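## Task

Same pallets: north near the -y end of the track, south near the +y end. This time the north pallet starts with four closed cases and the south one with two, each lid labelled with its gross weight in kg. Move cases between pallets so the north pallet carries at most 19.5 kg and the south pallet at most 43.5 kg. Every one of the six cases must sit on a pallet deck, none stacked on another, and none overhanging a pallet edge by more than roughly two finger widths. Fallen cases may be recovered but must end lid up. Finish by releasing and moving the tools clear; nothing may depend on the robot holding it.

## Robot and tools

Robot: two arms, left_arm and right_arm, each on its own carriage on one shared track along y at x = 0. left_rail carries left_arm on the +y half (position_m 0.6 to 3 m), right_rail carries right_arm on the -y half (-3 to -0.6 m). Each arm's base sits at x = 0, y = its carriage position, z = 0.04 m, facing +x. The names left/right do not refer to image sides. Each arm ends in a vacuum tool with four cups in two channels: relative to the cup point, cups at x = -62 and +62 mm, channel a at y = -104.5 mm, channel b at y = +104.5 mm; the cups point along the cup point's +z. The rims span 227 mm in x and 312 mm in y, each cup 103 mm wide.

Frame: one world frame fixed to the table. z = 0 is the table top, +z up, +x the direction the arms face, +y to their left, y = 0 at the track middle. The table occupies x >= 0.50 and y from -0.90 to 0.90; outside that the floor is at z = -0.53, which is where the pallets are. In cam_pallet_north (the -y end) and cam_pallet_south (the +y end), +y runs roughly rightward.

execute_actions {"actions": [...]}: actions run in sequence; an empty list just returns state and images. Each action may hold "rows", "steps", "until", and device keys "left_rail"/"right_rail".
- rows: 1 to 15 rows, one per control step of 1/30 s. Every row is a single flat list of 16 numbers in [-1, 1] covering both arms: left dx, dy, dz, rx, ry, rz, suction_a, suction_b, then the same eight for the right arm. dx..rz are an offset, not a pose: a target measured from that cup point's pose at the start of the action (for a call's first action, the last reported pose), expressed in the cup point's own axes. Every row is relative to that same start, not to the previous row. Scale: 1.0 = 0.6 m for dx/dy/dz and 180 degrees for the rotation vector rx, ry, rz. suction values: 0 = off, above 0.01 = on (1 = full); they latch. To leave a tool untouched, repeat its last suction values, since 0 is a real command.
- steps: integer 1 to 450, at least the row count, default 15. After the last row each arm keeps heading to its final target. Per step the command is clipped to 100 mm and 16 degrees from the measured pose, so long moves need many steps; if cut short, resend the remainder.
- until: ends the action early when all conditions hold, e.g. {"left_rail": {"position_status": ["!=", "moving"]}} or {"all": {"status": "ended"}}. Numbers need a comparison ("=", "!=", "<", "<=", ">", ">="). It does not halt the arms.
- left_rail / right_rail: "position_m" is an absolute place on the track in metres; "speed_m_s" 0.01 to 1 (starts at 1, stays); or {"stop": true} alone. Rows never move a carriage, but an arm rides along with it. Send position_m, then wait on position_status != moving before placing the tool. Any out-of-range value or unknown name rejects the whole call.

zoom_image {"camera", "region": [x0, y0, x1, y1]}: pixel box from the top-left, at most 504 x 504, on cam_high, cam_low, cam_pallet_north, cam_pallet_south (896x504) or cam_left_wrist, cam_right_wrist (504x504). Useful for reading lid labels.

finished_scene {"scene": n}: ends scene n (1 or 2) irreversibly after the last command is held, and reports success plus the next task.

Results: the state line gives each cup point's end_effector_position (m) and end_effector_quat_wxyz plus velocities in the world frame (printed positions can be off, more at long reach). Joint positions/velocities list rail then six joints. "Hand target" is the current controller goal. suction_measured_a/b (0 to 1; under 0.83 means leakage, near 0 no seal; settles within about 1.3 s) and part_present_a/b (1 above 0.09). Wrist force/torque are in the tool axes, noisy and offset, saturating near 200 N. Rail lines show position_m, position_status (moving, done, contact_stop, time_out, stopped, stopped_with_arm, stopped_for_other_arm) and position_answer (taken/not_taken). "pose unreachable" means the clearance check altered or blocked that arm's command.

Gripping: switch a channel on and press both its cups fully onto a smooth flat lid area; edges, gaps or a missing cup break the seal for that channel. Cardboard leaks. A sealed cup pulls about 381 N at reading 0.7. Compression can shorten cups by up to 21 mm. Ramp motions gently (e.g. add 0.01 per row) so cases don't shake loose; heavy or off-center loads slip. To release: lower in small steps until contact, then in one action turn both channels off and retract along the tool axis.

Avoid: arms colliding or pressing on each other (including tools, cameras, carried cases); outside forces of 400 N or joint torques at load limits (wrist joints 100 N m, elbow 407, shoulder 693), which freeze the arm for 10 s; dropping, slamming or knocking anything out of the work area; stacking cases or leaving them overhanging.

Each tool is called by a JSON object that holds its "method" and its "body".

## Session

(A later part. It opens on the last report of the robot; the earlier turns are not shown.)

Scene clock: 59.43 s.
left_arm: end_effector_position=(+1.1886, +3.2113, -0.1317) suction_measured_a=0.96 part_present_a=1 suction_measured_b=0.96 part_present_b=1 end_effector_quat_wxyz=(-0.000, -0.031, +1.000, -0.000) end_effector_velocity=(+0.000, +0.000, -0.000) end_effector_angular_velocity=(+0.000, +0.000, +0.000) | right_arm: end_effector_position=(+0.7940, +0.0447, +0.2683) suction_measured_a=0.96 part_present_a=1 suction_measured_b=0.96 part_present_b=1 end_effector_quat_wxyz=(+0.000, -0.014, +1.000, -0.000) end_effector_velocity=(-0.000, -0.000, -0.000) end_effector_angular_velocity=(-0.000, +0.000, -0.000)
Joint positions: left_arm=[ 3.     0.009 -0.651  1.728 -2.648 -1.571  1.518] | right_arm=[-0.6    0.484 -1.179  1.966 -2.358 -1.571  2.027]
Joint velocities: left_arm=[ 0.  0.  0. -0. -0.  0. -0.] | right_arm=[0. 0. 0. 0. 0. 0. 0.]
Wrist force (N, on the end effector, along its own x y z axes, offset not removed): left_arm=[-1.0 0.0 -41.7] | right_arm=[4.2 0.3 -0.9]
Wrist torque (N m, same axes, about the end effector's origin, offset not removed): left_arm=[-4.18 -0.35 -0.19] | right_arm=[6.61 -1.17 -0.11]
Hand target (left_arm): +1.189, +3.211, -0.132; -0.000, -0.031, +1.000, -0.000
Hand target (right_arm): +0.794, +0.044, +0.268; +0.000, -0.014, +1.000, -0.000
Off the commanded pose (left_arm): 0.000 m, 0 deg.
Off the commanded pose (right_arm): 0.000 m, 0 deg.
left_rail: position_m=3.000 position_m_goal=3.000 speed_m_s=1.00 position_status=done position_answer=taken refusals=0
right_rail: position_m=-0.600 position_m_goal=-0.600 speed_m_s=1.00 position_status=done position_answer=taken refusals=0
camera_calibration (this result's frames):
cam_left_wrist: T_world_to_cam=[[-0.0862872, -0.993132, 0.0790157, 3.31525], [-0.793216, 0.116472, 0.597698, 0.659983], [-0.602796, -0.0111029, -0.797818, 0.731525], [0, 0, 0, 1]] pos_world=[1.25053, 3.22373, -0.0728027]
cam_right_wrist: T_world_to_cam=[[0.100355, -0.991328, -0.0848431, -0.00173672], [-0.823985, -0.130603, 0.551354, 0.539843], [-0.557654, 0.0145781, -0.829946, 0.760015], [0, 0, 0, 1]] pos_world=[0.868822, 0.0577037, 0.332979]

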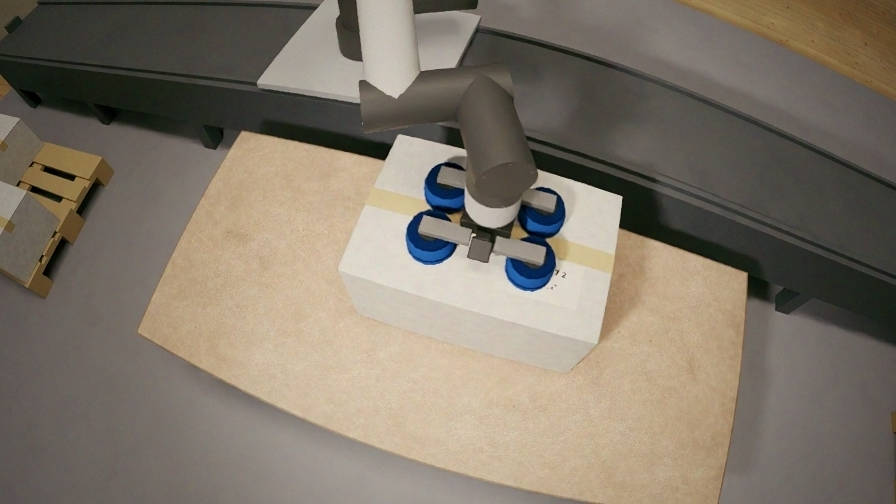

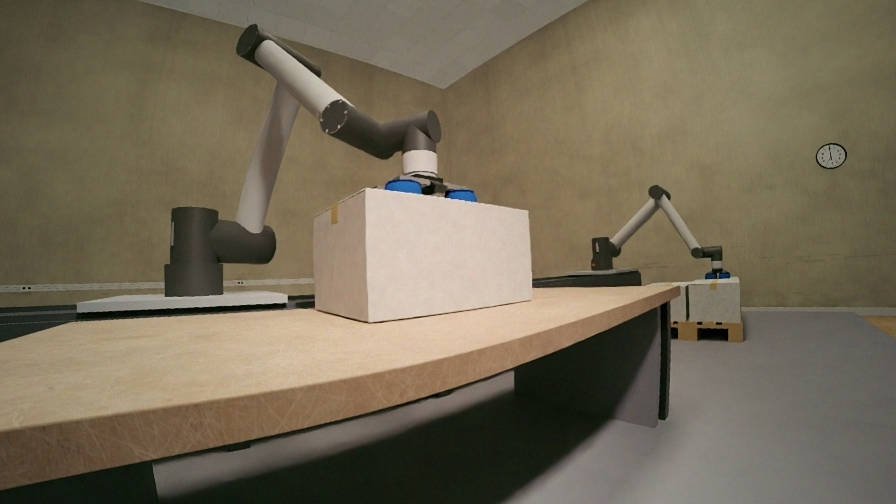

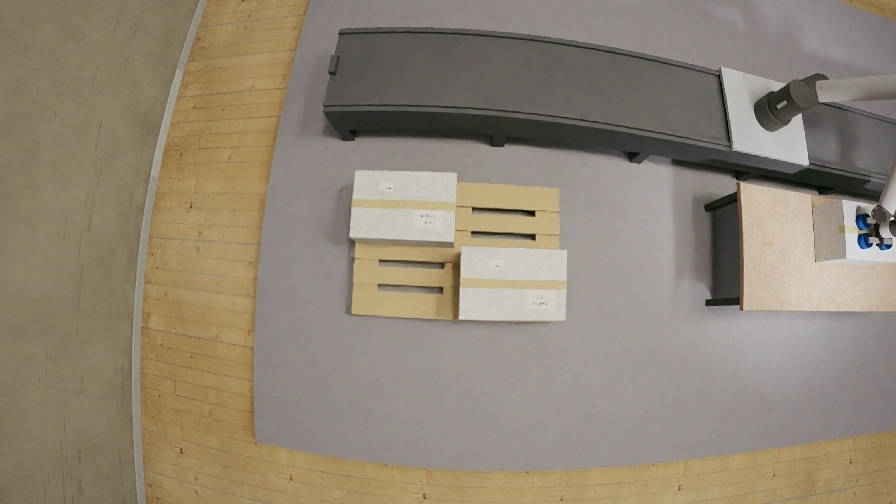

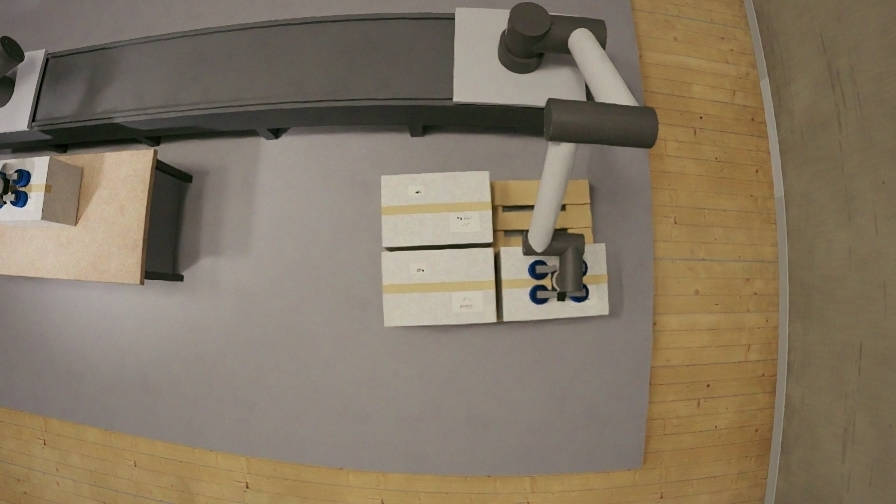

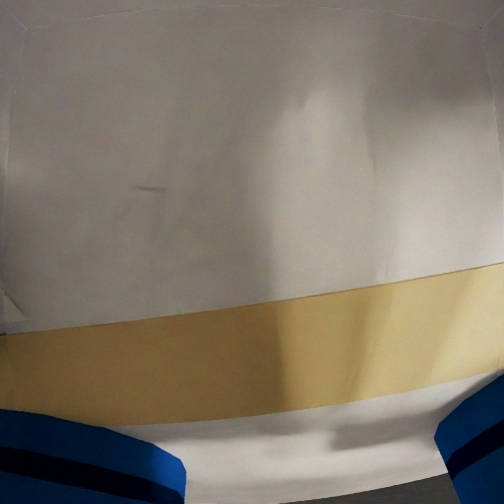

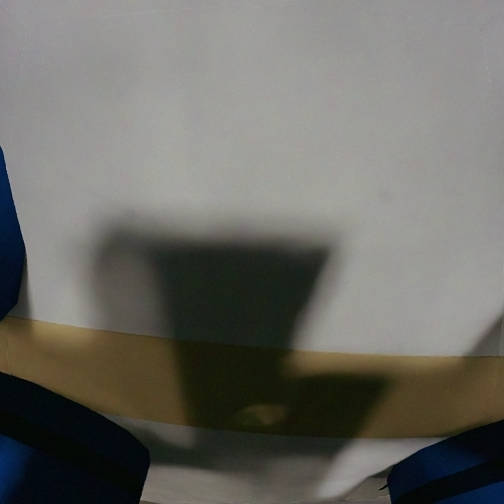

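{"method": "execute_actions", "body": {"actions": [{"rows":[
[0,0,0.0025,0,0,0,1,1, 0,0,0.0005,0,0,0,1,1]
],"steps":1}]}}

Scene clock: 60.20 s.
left_arm: end_effector_position=(+1.1886, +3.2113, -0.1317) suction_measured_a=0.96 part_present_a=1 suction_measured_b=0.96 part_present_b=1 end_effector_quat_wxyz=(-0.000, -0.031, +1.000, -0.000) end_effector_velocity=(-0.000, -0.000, -0.000) end_effector_angular_velocity=(-0.000, +0.000, +0.000) | right_arm: end_effector_position=(+0.7940, +0.0447, +0.2683) suction_measured_a=0.96 part_present_a=1 suction_measured_b=0.96 part_present_b=1 end_effector_quat_wxyz=(+0.000, -0.014, +1.000, -0.000) end_effector_velocity=(-0.000, -0.000, -0.000) end_effector_angular_velocity=(-0.000, +0.000, +0.000)
Joint positions: left_arm=[ 3.     0.009 -0.651  1.728 -2.648 -1.571  1.518] | right_arm=[-0.6    0.484 -1.179  1.966 -2.358 -1.571  2.027]
Joint velocities: left_arm=[ 0. -0.  0. -0. -0.  0. -0.] | right_arm=[ 0.  0.  0.  0. -0.  0. -0.]
Wrist force (N, on the end effector, along its own x y z axes, offset not removed): left_arm=[3.6 -4.8 -39.0] | right_arm=[4.0 1.6 -1.7]
Wrist torque (N m, same axes, about the end effector's origin, offset not removed): left_arm=[-4.50 -1.22 -0.08] | right_arm=[6.76 -1.12 -0.17]
Hand target (left_arm): +1.189, +3.211, -0.133; -0.000, -0.031, +1.000, -0.000
Hand target (right_arm): +0.794, +0.044, +0.268; +0.000, -0.014, +1.000, -0.000
Off the commanded pose (left_arm): 0.001 m, 0 deg.
Off the commanded pose (right_arm): 0.000 m, 0 deg.
left_rail: position_m=3.000 position_m_goal=3.000 speed_m_s=1.00 position_status=done position_answer=taken refusals=0
right_rail: position_m=-0.600 position_m_goal=-0.600 speed_m_s=1.00 position_status=done position_answer=taken refusals=0
camera_calibration (this result's frames):
cam_left_wrist: T_world_to_cam=[[-0.0862871, -0.993132, 0.0790158, 3.31525], [-0.793216, 0.116472, 0.597698, 0.659983], [-0.602796, -0.011103, -0.797818, 0.731524], [0, 0, 0, 1]] pos_world=[1.25053, 3.22373, -0.0728041]
cam_right_wrist: T_world_to_cam=[[0.100355, -0.991328, -0.0848428, -0.00173696], [-0.823985, -0.130602, 0.551355, 0.539843], [-0.557654, 0.0145778, -0.829946, 0.760015], [0, 0, 0, 1]] pos_world=[0.868822, 0.0577036, 0.332978]

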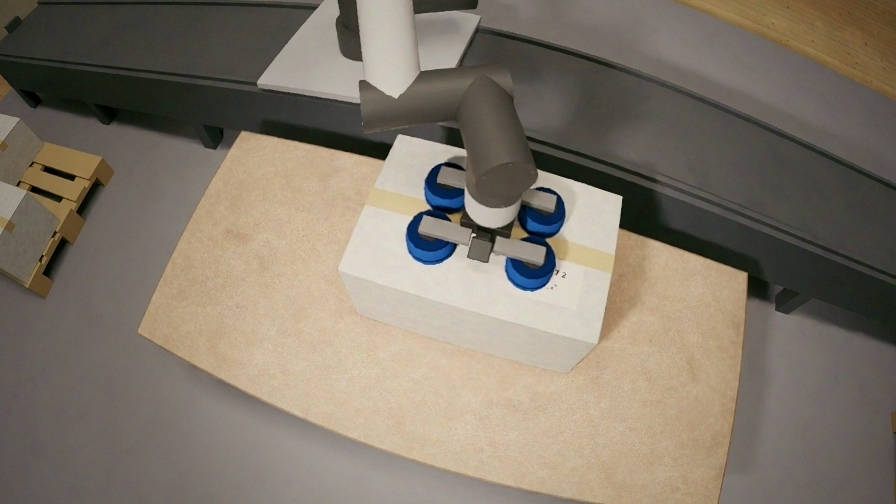

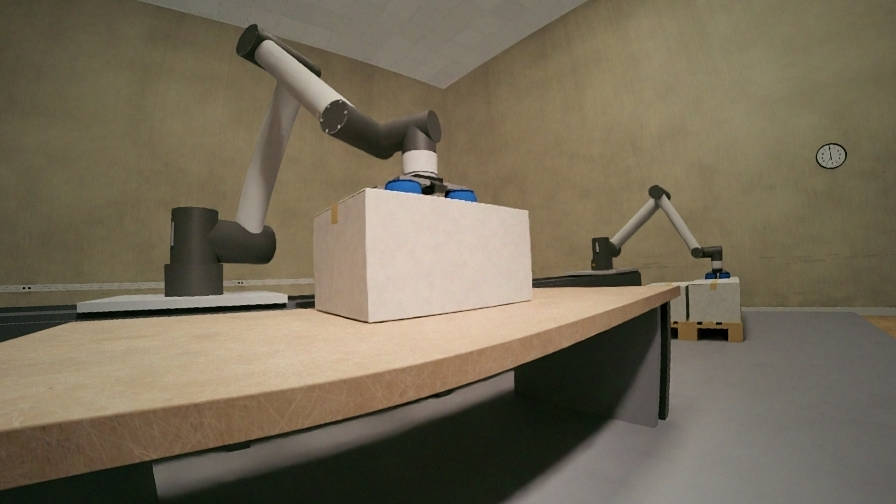

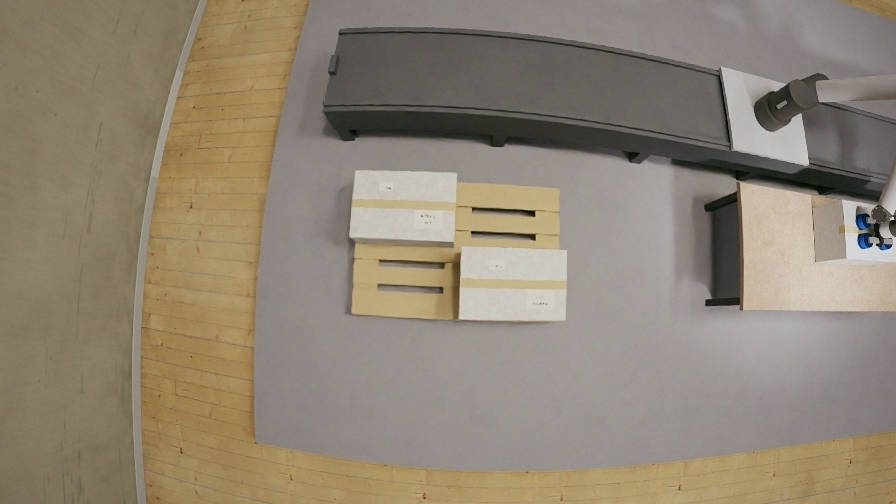

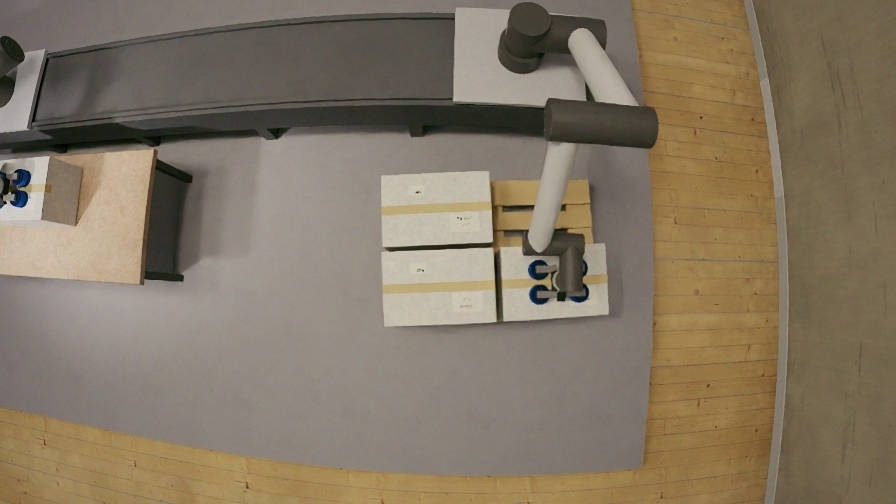

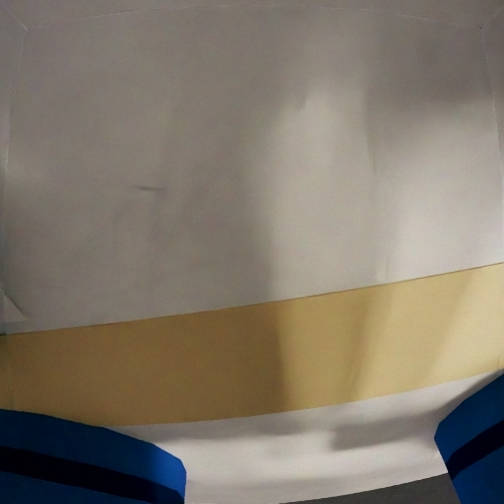

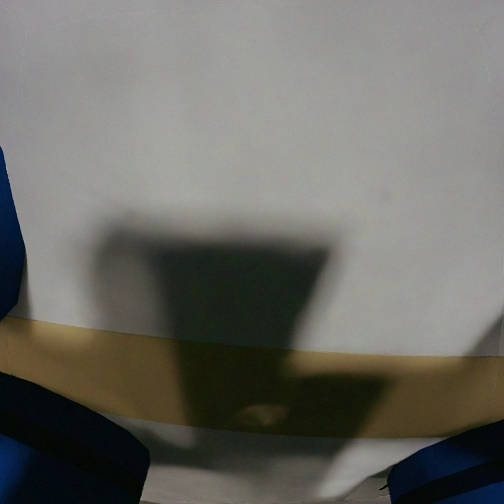

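Waiting briefly for the small move to complete, then re-reading the wrist forces on both arms once more.

{"method": "execute_actions", "body": {"actions": []}}

Scene clock: 60.70 s.
left_arm: end_effector_position=(+1.1886, +3.2113, -0.1332) suction_measured_a=0.96 part_present_a=1 suction_measured_b=0.96 part_present_b=1 end_effector_quat_wxyz=(-0.000, -0.031, +1.000, -0.000) end_effector_velocity=(+0.000, +0.000, -0.000) end_effector_angular_velocity=(+0.000, -0.000, +0.000) | right_arm: end_effector_position=(+0.7940, +0.0447, +0.2680) suction_measured_a=0.96 part_present_a=1 suction_measured_b=0.96 part_present_b=1 end_effector_quat_wxyz=(+0.000, -0.014, +1.000, -0.000) end_effector_velocity=(-0.000, -0.000, -0.000) end_effector_angular_velocity=(-0.000, +0.000, +0.000)
Joint positions: left_arm=[ 3.     0.009 -0.649  1.727 -2.649 -1.571  1.518] | right_arm=[-0.6    0.484 -1.179  1.967 -2.359 -1.571  2.027]
Joint velocities: left_arm=[ 0.  0.  0. -0. -0.  0.  0.] | right_arm=[ 0.  0.  0.  0. -0. -0. -0.]
Wrist force (N, on the end effector, along its own x y z axes, offset not removed): left_arm=[3.3 -3.3 -42.7] | right_arm=[3.2 0.5 -2.3]
Wrist torque (N m, same axes, about the end effector's origin, offset not removed): left_arm=[-4.52 -1.03 -0.11] | right_arm=[6.67 -0.98 -0.07]
Hand target (left_arm): +1.189, +3.211, -0.133; -0.000, -0.031, +1.000, -0.000
Hand target (right_arm): +0.794, +0.044, +0.268; +0.000, -0.014, +1.000, -0.000
Off the commanded pose (left_arm): 0.000 m, 0 deg.
Off the commanded pose (right_arm): 0.000 m, 0 deg.
left_rail: position_m=3.000 position_m_goal=3.000 speed_m_s=1.00 position_status=done position_answer=taken refusals=0
right_rail: position_m=-0.600 position_m_goal=-0.600 speed_m_s=1.00 position_status=done position_answer=taken refusals=0
camera_calibration (this result's frames):
cam_left_wrist: T_world_to_cam=[[-0.0862869, -0.993132, 0.0790163, 3.31536], [-0.793213, 0.116472, 0.597701, 0.660863], [-0.602799, -0.011103, -0.797815, 0.730349], [0, 0, 0, 1]] pos_world=[1.25053, 3.22373, -0.074283]
cam_right_wrist: T_world_to_cam=[[0.100355, -0.991328, -0.0848425, -0.00176193], [-0.823984, -0.130602, 0.551355, 0.540006], [-0.557654, 0.0145775, -0.829945, 0.75977], [0, 0, 0, 1]] pos_world=[0.868822, 0.0577037, 0.332683]

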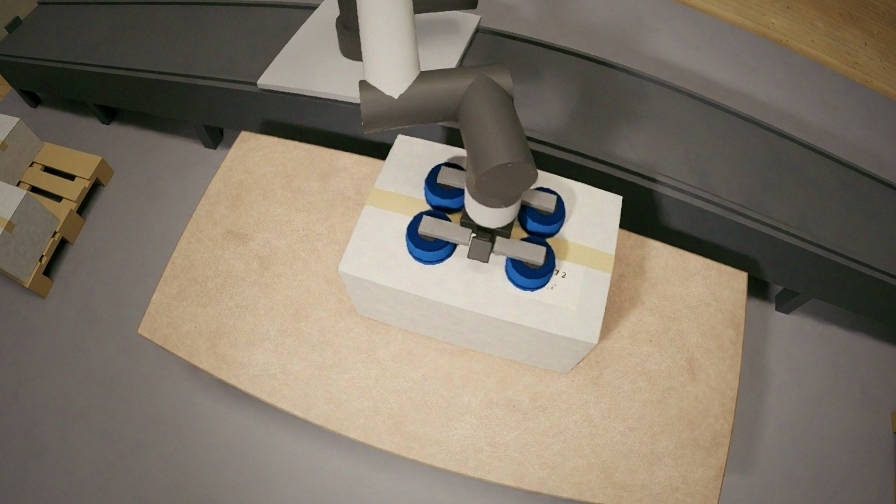

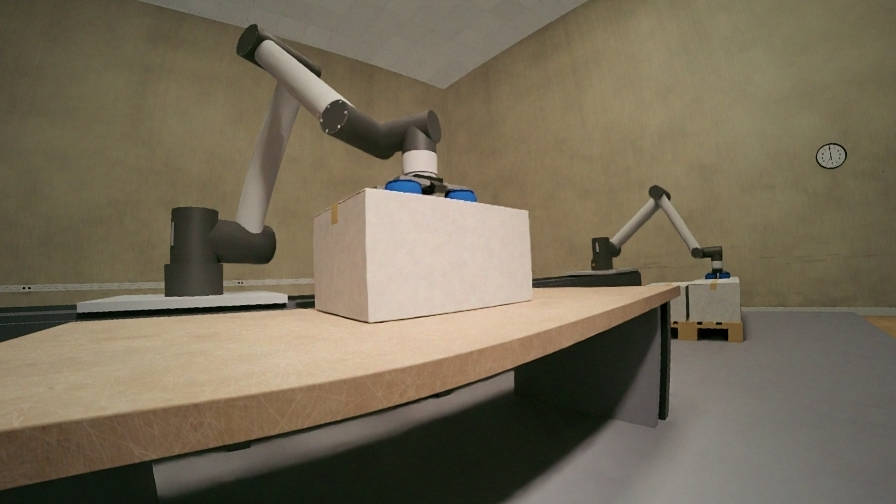

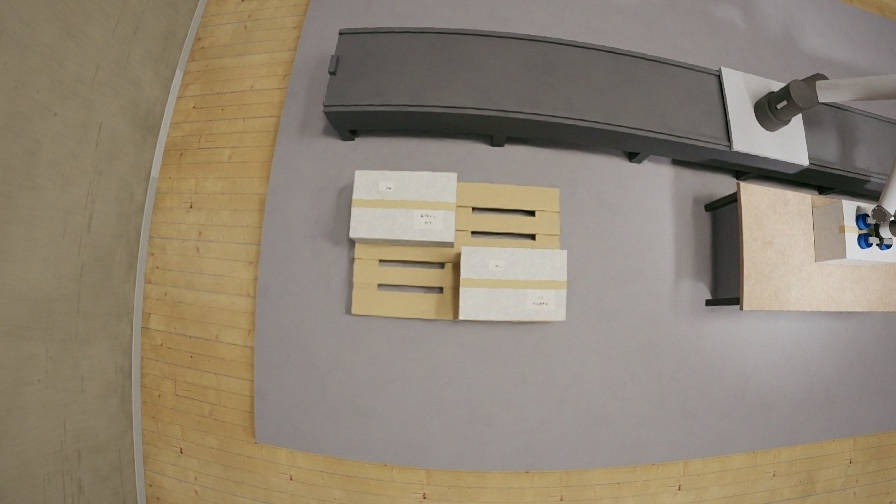

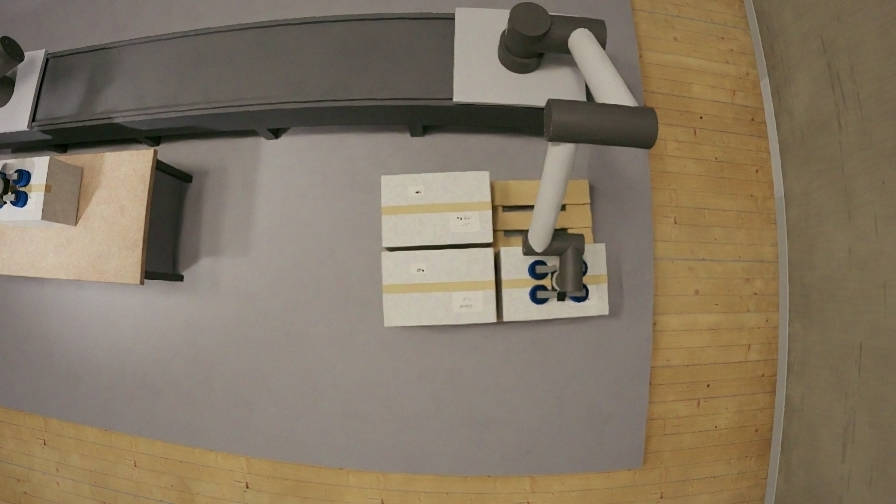

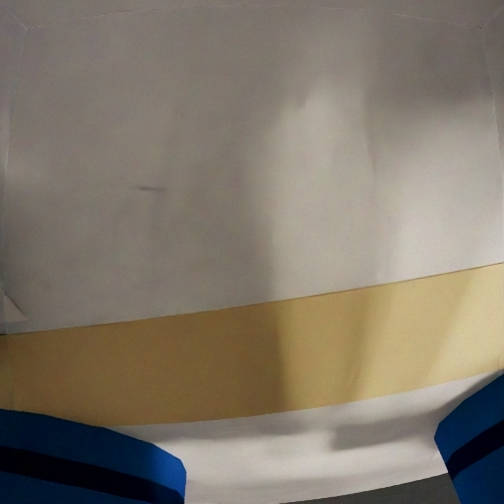

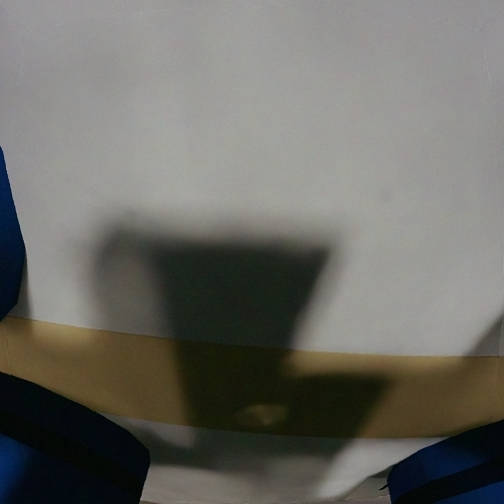

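{"method": "execute_actions", "body": {"actions": [{"rows":[
[0,0,0.0025,0,0,0,1,1, 0,0,0.0,0,0,0,1,1]
],"steps":7}]}}

Scene clock: 61.80 s.
left_arm: end_effector_position=(+1.1888, +3.2113, -0.1340) suction_measured_a=0.96 part_present_a=1 suction_measured_b=0.96 part_present_b=1 end_effector_quat_wxyz=(+0.000, -0.031, +1.000, -0.000) end_effector_velocity=(+0.001, -0.000, -0.002) end_effector_angular_velocity=(-0.001, -0.001, -0.000) | right_arm: end_effector_position=(+0.7940, +0.0447, +0.2680) suction_measured_a=0.96 part_present_a=1 suction_measured_b=0.96 part_present_b=1 end_effector_quat_wxyz=(+0.000, -0.014, +1.000, -0.000) end_effector_velocity=(-0.000, +0.000, +0.000) end_effector_angular_velocity=(+0.000, -0.000, +0.000)
Joint positions: left_arm=[ 3.     0.009 -0.648  1.727 -2.65  -1.571  1.518] | right_arm=[-0.6    0.484 -1.179  1.967 -2.359 -1.571  2.027]
Joint velocities: left_arm=[ 0.     0.     0.002 -0.001 -0.002 -0.001 -0.   ] | right_arm=[ 0.  0. -0.  0. -0.  0. -0.]
Wrist force (N, on the end effector, along its own x y z axes, offset not removed): left_arm=[29.4 9.1 -102.0] | right_arm=[5.2 0.1 -2.9]
Wrist torque (N m, same axes, about the end effector's origin, offset not removed): left_arm=[7.37 -4.42 3.80] | right_arm=[6.58 -1.26 -0.14]
Hand target (left_arm): +1.189, +3.211, -0.135; -0.000, -0.031, +1.000, -0.000
Hand target (right_arm): +0.794, +0.044, +0.268; +0.000, -0.014, +1.000, -0.000
Off the commanded pose (left_arm): 0.001 m, 0 deg.
Off the commanded pose (right_arm): 0.000 m, 0 deg.
left_rail: position_m=3.000 position_m_goal=3.000 speed_m_s=1.00 position_status=done position_answer=taken refusals=0
right_rail: position_m=-0.600 position_m_goal=-0.600 speed_m_s=1.00 position_status=done position_answer=taken refusals=0
camera_calibration (this result's frames):
cam_left_wrist: T_world_to_cam=[[-0.0863239, -0.993126, 0.0790544, 3.31545], [-0.793491, 0.116519, 0.597323, 0.661665], [-0.602428, -0.0111658, -0.798095, 0.729549], [0, 0, 0, 1]] pos_world=[1.25073, 3.22371, -0.07508]
cam_right_wrist: T_world_to_cam=[[0.100355, -0.991328, -0.0848425, -0.00176232], [-0.823984, -0.130602, 0.551356, 0.540008], [-0.557655, 0.0145775, -0.829945, 0.759767], [0, 0, 0, 1]] pos_world=[0.868822, 0.0577036, 0.332679]

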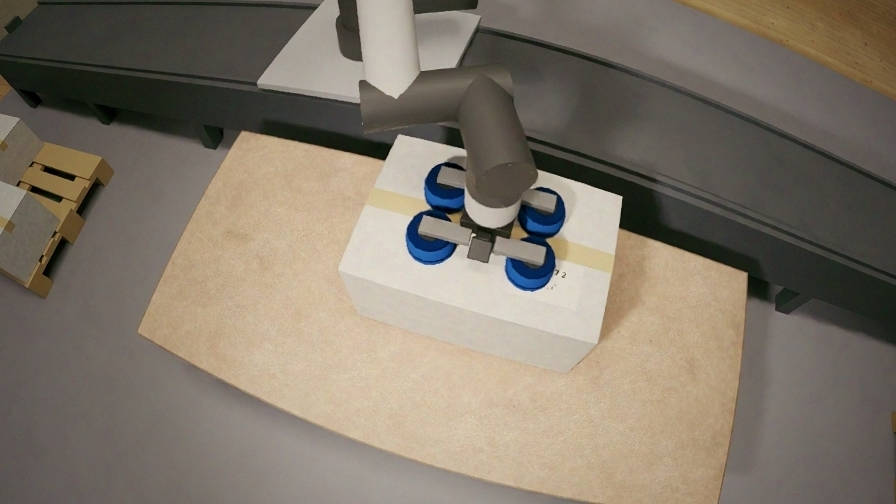

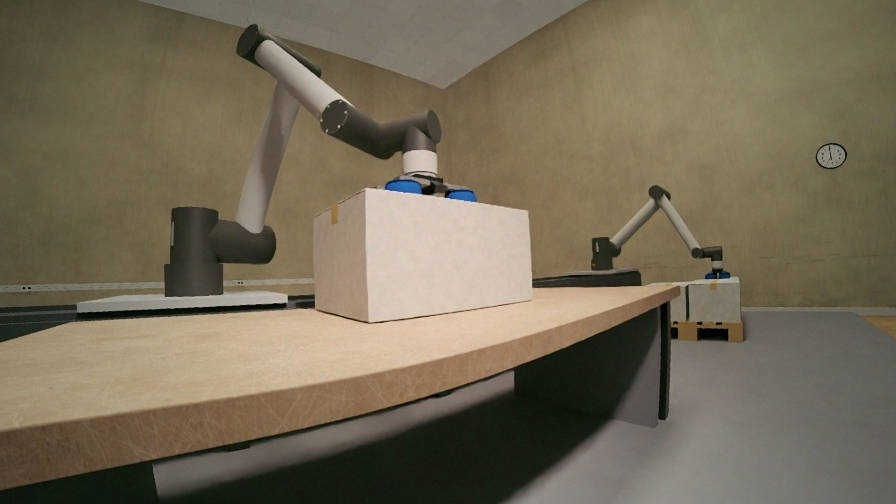

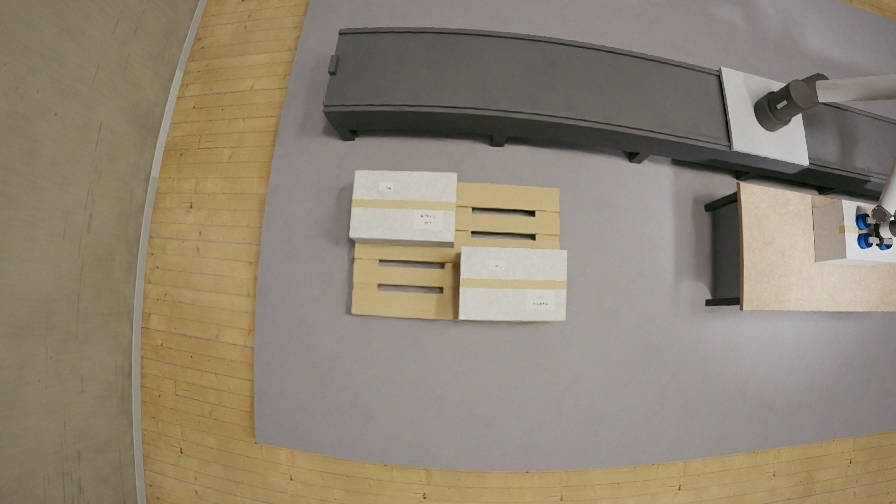

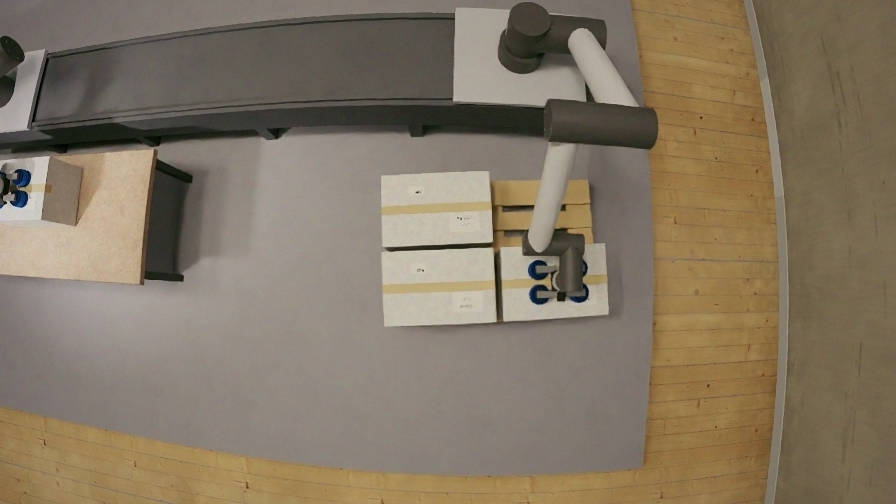

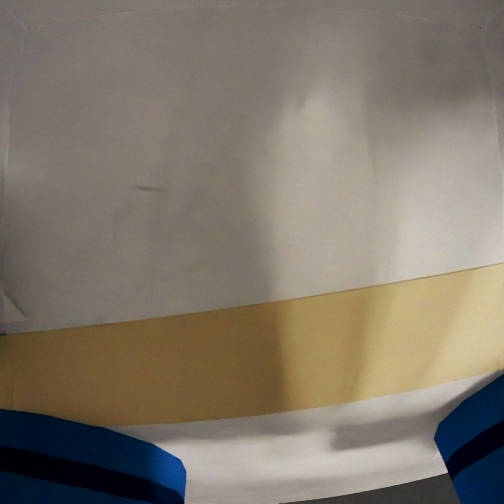

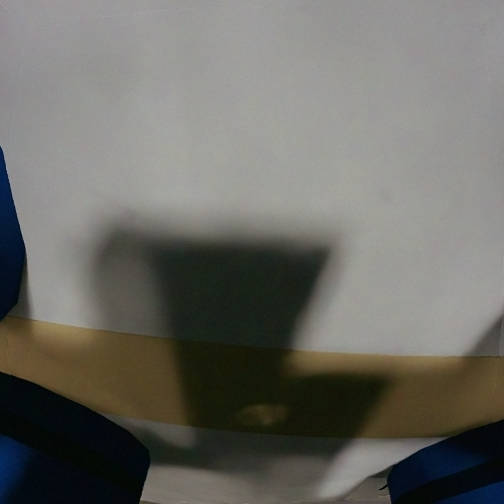

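{"method": "execute_actions", "body": {"actions": [{"rows":[
[0,0,-0.001,0,0,0,1,1, 0,0,0.0,0,0,0,1,1]
],"steps":1}]}}

Scene clock: 62.37 s.
left_arm: end_effector_position=(+1.1888, +3.2113, -0.1343) suction_measured_a=0.96 part_present_a=1 suction_measured_b=0.96 part_present_b=1 end_effector_quat_wxyz=(+0.000, -0.031, +1.000, -0.000) end_effector_velocity=(-0.000, -0.000, -0.000) end_effector_angular_velocity=(-0.000, +0.000, +0.000) | right_arm: end_effector_position=(+0.7940, +0.0447, +0.2680) suction_measured_a=0.96 part_present_a=1 suction_measured_b=0.96 part_present_b=1 end_effector_quat_wxyz=(+0.000, -0.014, +1.000, -0.000) end_effector_velocity=(-0.000, -0.000, +0.000) end_effector_angular_velocity=(-0.000, -0.000, +0.000)
Joint positions: left_arm=[ 3.     0.009 -0.648  1.727 -2.65  -1.571  1.518] | right_arm=[-0.6    0.484 -1.179  1.967 -2.359 -1.571  2.027]
Joint velocities: left_arm=[ 0.  0.  0.  0.  0.  0. -0.] | right_arm=[ 0.  0. -0.  0.  0. -0. -0.]
Wrist force (N, on the end effector, along its own x y z axes, offset not removed): left_arm=[50.5 17.5 -163.4] | right_arm=[3.8 -0.6 -3.0]
Wrist torque (N m, same axes, about the end effector's origin, offset not removed): left_arm=[10.75 -4.22 4.14] | right_arm=[6.51 -1.10 -0.08]
Hand target (left_arm): +1.189, +3.211, -0.133; +0.000, -0.031, +1.000, -0.000
Hand target (right_arm): +0.794, +0.044, +0.268; +0.000, -0.014, +1.000, -0.000
Off the commanded pose (left_arm): 0.001 m, 0 deg.
Off the commanded pose (right_arm): 0.000 m, 0 deg.
left_rail: position_m=3.000 position_m_goal=3.000 speed_m_s=1.00 position_status=done position_answer=taken refusals=0
right_rail: position_m=-0.600 position_m_goal=-0.600 speed_m_s=1.00 position_status=done position_answer=taken refusals=0
camera_calibration (this result's frames):
cam_left_wrist: T_world_to_cam=[[-0.0863147, -0.993124, 0.0790799, 3.31546], [-0.793424, 0.116529, 0.597411, 0.661733], [-0.602518, -0.0111785, -0.798027, 0.729422], [0, 0, 0, 1]] pos_world=[1.2507, 3.22371, -0.0754148]
cam_right_wrist: T_world_to_cam=[[0.100355, -0.991328, -0.0848423, -0.00176234], [-0.823984, -0.130602, 0.551356, 0.540008], [-0.557655, 0.0145774, -0.829945, 0.759767], [0, 0, 0, 1]] pos_world=[0.868822, 0.0577036, 0.332679]

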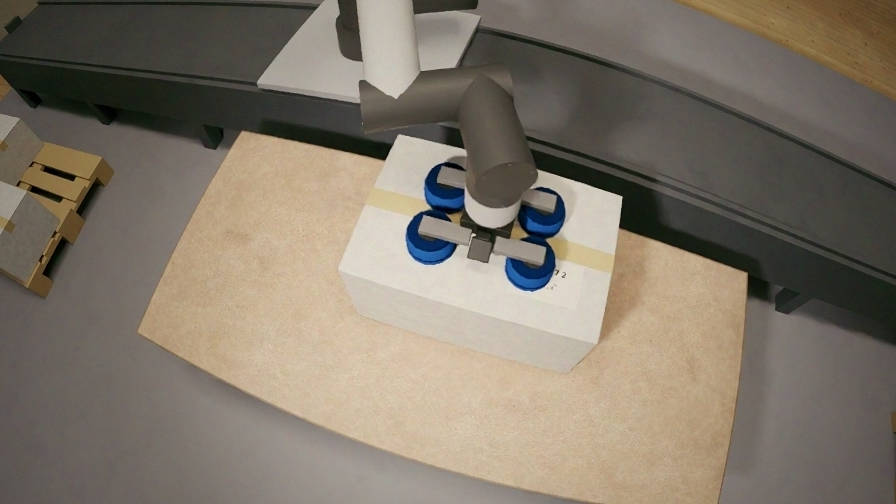

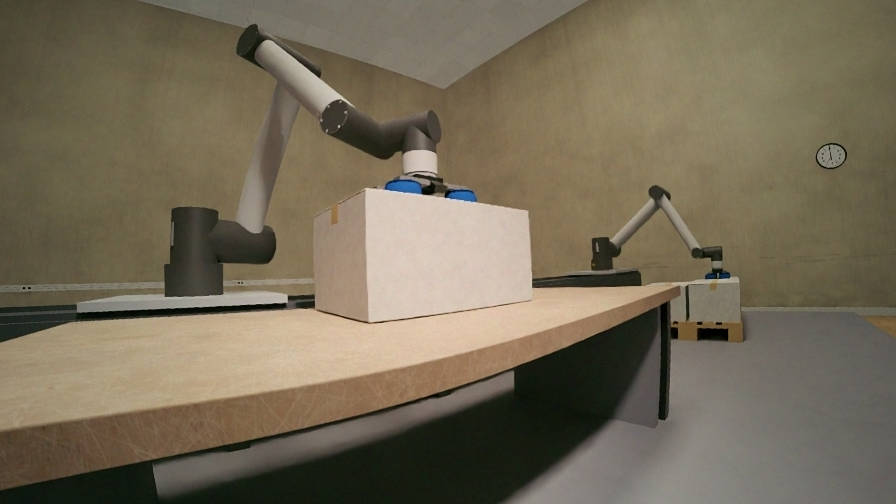

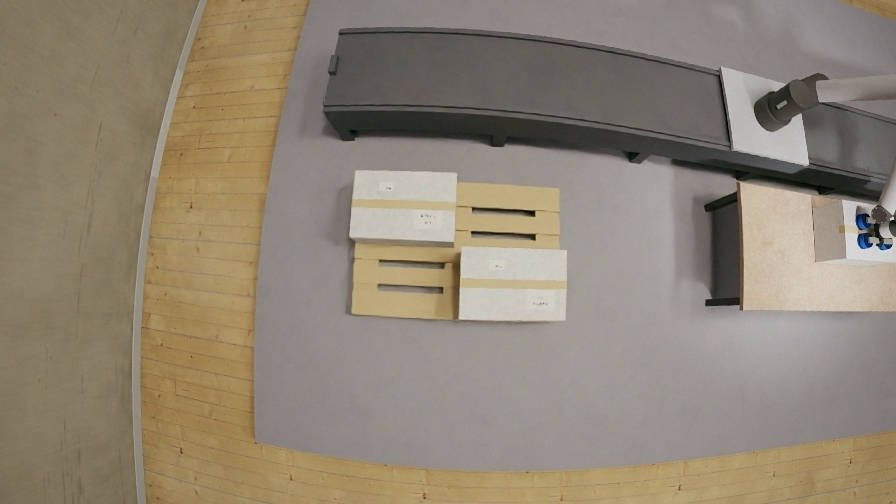

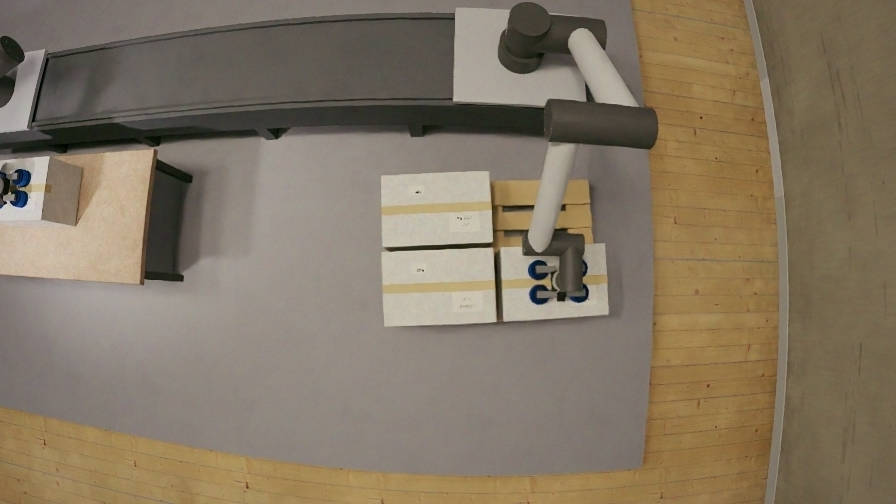

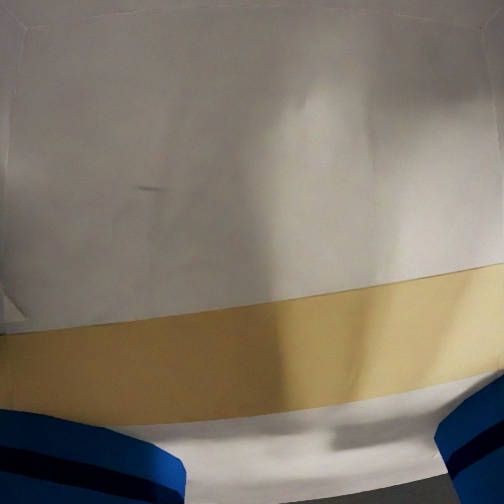

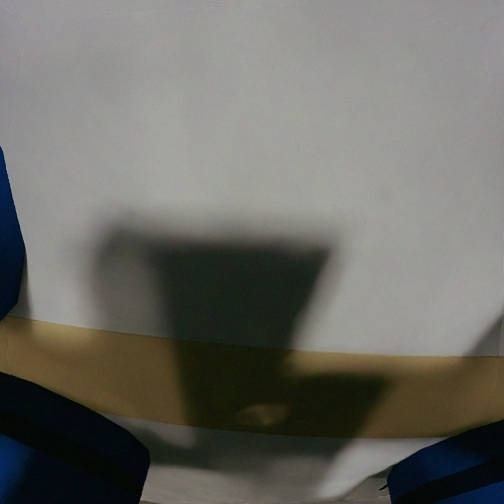

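{"method": "execute_actions", "body": {"actions": [{"rows":[
[0,0,-0.0095,0,0,0,0,0, 0,0,-0.008,0,0,0,0,0],
[0,0,-0.0175,0,0,0,0,0, 0,0,-0.016,0,0,0,0,0],
[0,0,-0.0255,0,0,0,0,0, 0,0,-0.024,0,0,0,0,0],
[0,0,-0.0335,0,0,0,0,0, 0,0,-0.032,0,0,0,0,0],
[0,0,-0.0415,0,0,0,0,0, 0,0,-0.04,0,0,0,0,0],
[0,0,-0.0515,0,0,0,0,0, 0,0,-0.05,0,0,0,0,0],
[0,0,-0.0665,0,0,0,0,0, 0,0,-0.065,0,0,0,0,0],
[0,0,-0.0865,0,0,0,0,0, 0,0,-0.085,0,0,0,0,0],
[0,0,-0.1065,0,0,0,0,0, 0,0,-0.105,0,0,0,0,0],
[0.005,-0.01,-0.13,0,0,0,0,0, 0,0,-0.125,0,0,0,0,0],
[0.02,-0.035,-0.16,0,0,0.003,0,0, 0,0,-0.14,0,0,0,0,0],
[0.045,-0.075,-0.19,0,0,0.006,0,0, 0,0,-0.15,0,0,0,0,0],
[0.559,-0.934,-0.767,0,0,0.0108,0,0, 0,0,-0.15,0,0,0,0,0]
],"steps":14},{"right_rail":{"position_m":-2.0},"steps":6},{"left_rail":{"position_m":1.0},"steps":28}]}}

Scene clock: 67.30 s.
left_arm: end_effector_position=(+0.9656, +2.1365, +0.2182) suction_measured_a=0.01 part_present_a=0 suction_measured_b=0.01 part_present_b=0 end_effector_quat_wxyz=(+0.000, -0.013, +1.000, -0.001) end_effector_velocity=(-0.190, -1.361, +0.261) end_effector_angular_velocity=(-0.004, -0.006, -0.004) | right_arm: end_effector_position=(+0.7940, -0.7953, +0.3581) suction_measured_a=0.00 part_present_a=0 suction_measured_b=0.00 part_present_b=0 end_effector_quat_wxyz=(+0.000, -0.014, +1.000, -0.000) end_effector_velocity=(+0.000, -1.000, +0.000) end_effector_angular_velocity=(-0.000, -0.000, -0.000)
Joint positions: left_arm=[ 2.36  -0.431 -1.159  2.036 -2.449 -1.572  1.114] | right_arm=[-1.44   0.484 -1.253  1.917 -2.234 -1.571  2.027]
Joint velocities: left_arm=[-1.    -0.42  -0.349  0.049  0.292  0.    -0.416] | right_arm=[-1. -0. -0. -0.  0. -0. -0.]
Wrist force (N, on the end effector, along its own x y z axes, offset not removed): left_arm=[1.0 2.5 3.5] | right_arm=[4.3 1.7 -1.8]
Wrist torque (N m, same axes, about the end effector's origin, offset not removed): left_arm=[-0.29 0.05 -0.23] | right_arm=[0.09 -0.17 -0.13]
Hand target (left_arm): +0.934, +2.020, +0.259; +0.001, -0.013, +1.000, -0.001
Hand target (right_arm): +0.794, -0.856, +0.358; +0.000, -0.014, +1.000, -0.000
Off the commanded pose (left_arm): 0.196 m, 0 deg; position clipped at the last step of the last action.
Off the commanded pose (right_arm): 0.000 m, 0 deg.
left_rail: position_m=2.360 position_m_goal=1.000 speed_m_s=1.00 position_status=moving position_answer=taken refusals=0
right_rail: position_m=-1.440 position_m_goal=-2.000 speed_m_s=1.00 position_status=moving position_answer=taken refusals=0
camera_calibration (this result's frames):
cam_left_wrist: T_world_to_cam=[[-0.122623, -0.989167, 0.0807028, 2.22713], [-0.789112, 0.146492, 0.596526, 0.331245], [-0.601886, 0.0094643, -0.798526, 0.81968], [0, 0, 0, 1]] pos_world=[1.02784, 2.14672, 0.277204]
cam_right_wrist: T_world_to_cam=[[0.100384, -0.991325, -0.0848458, -0.826808], [-0.823986, -0.130627, 0.551347, 0.380626], [-0.557647, 0.0145656, -0.82995, 0.846779], [0, 0, 0, 1]] pos_world=[0.868832, -0.782248, 0.422777]

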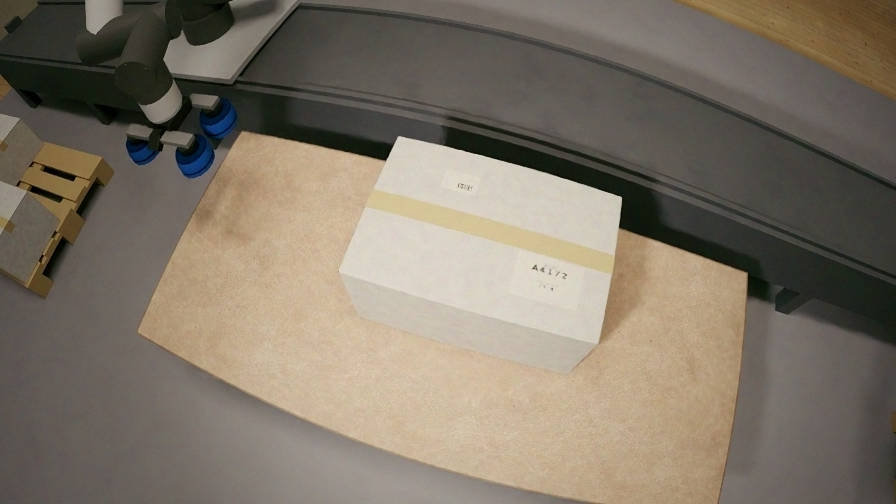

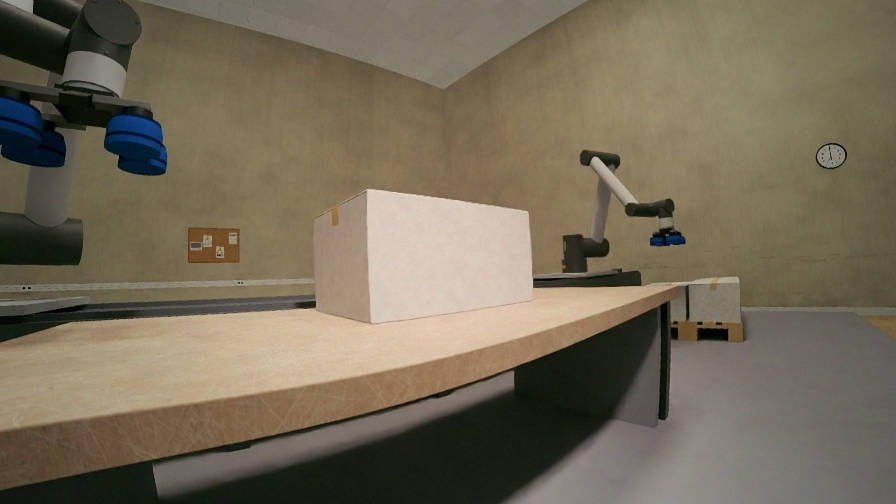

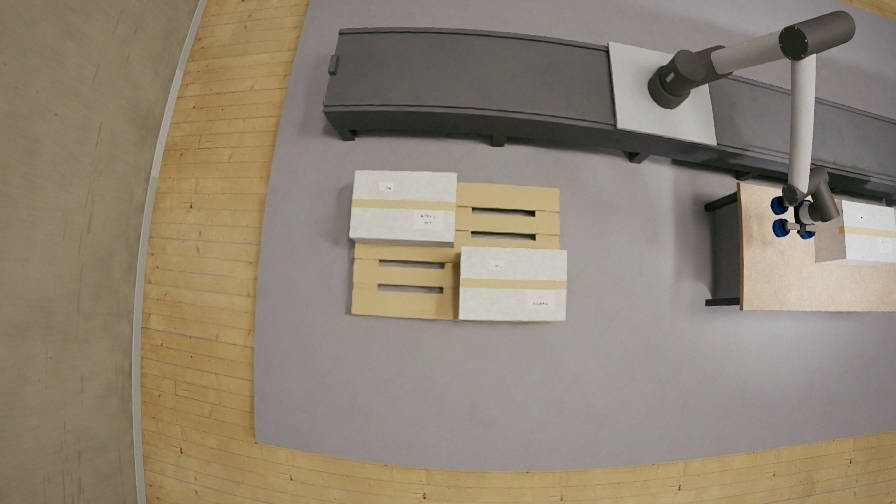

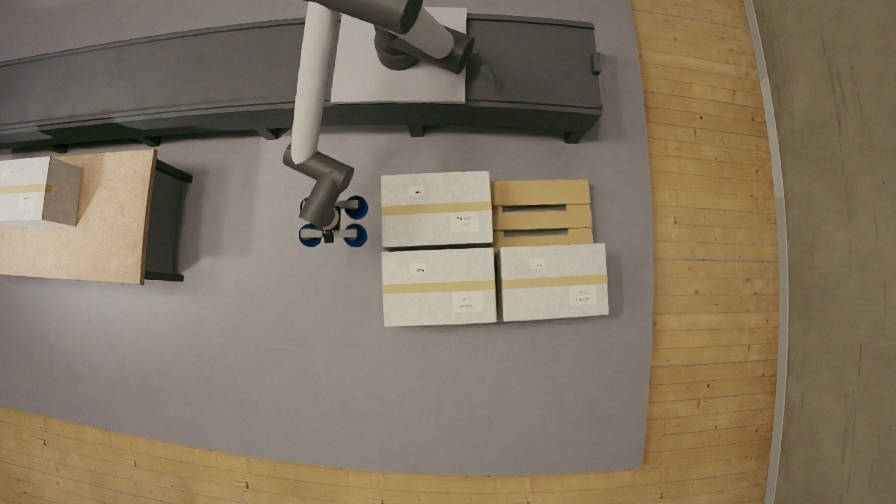

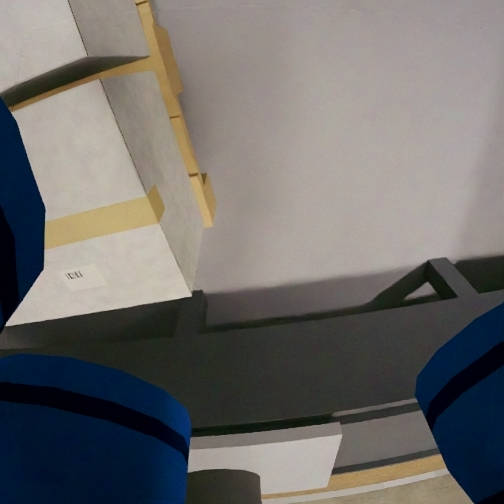

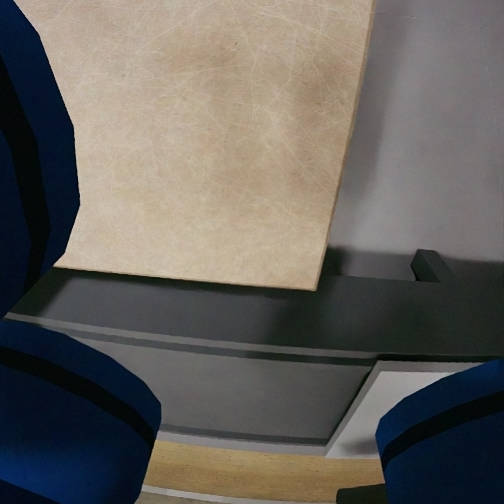

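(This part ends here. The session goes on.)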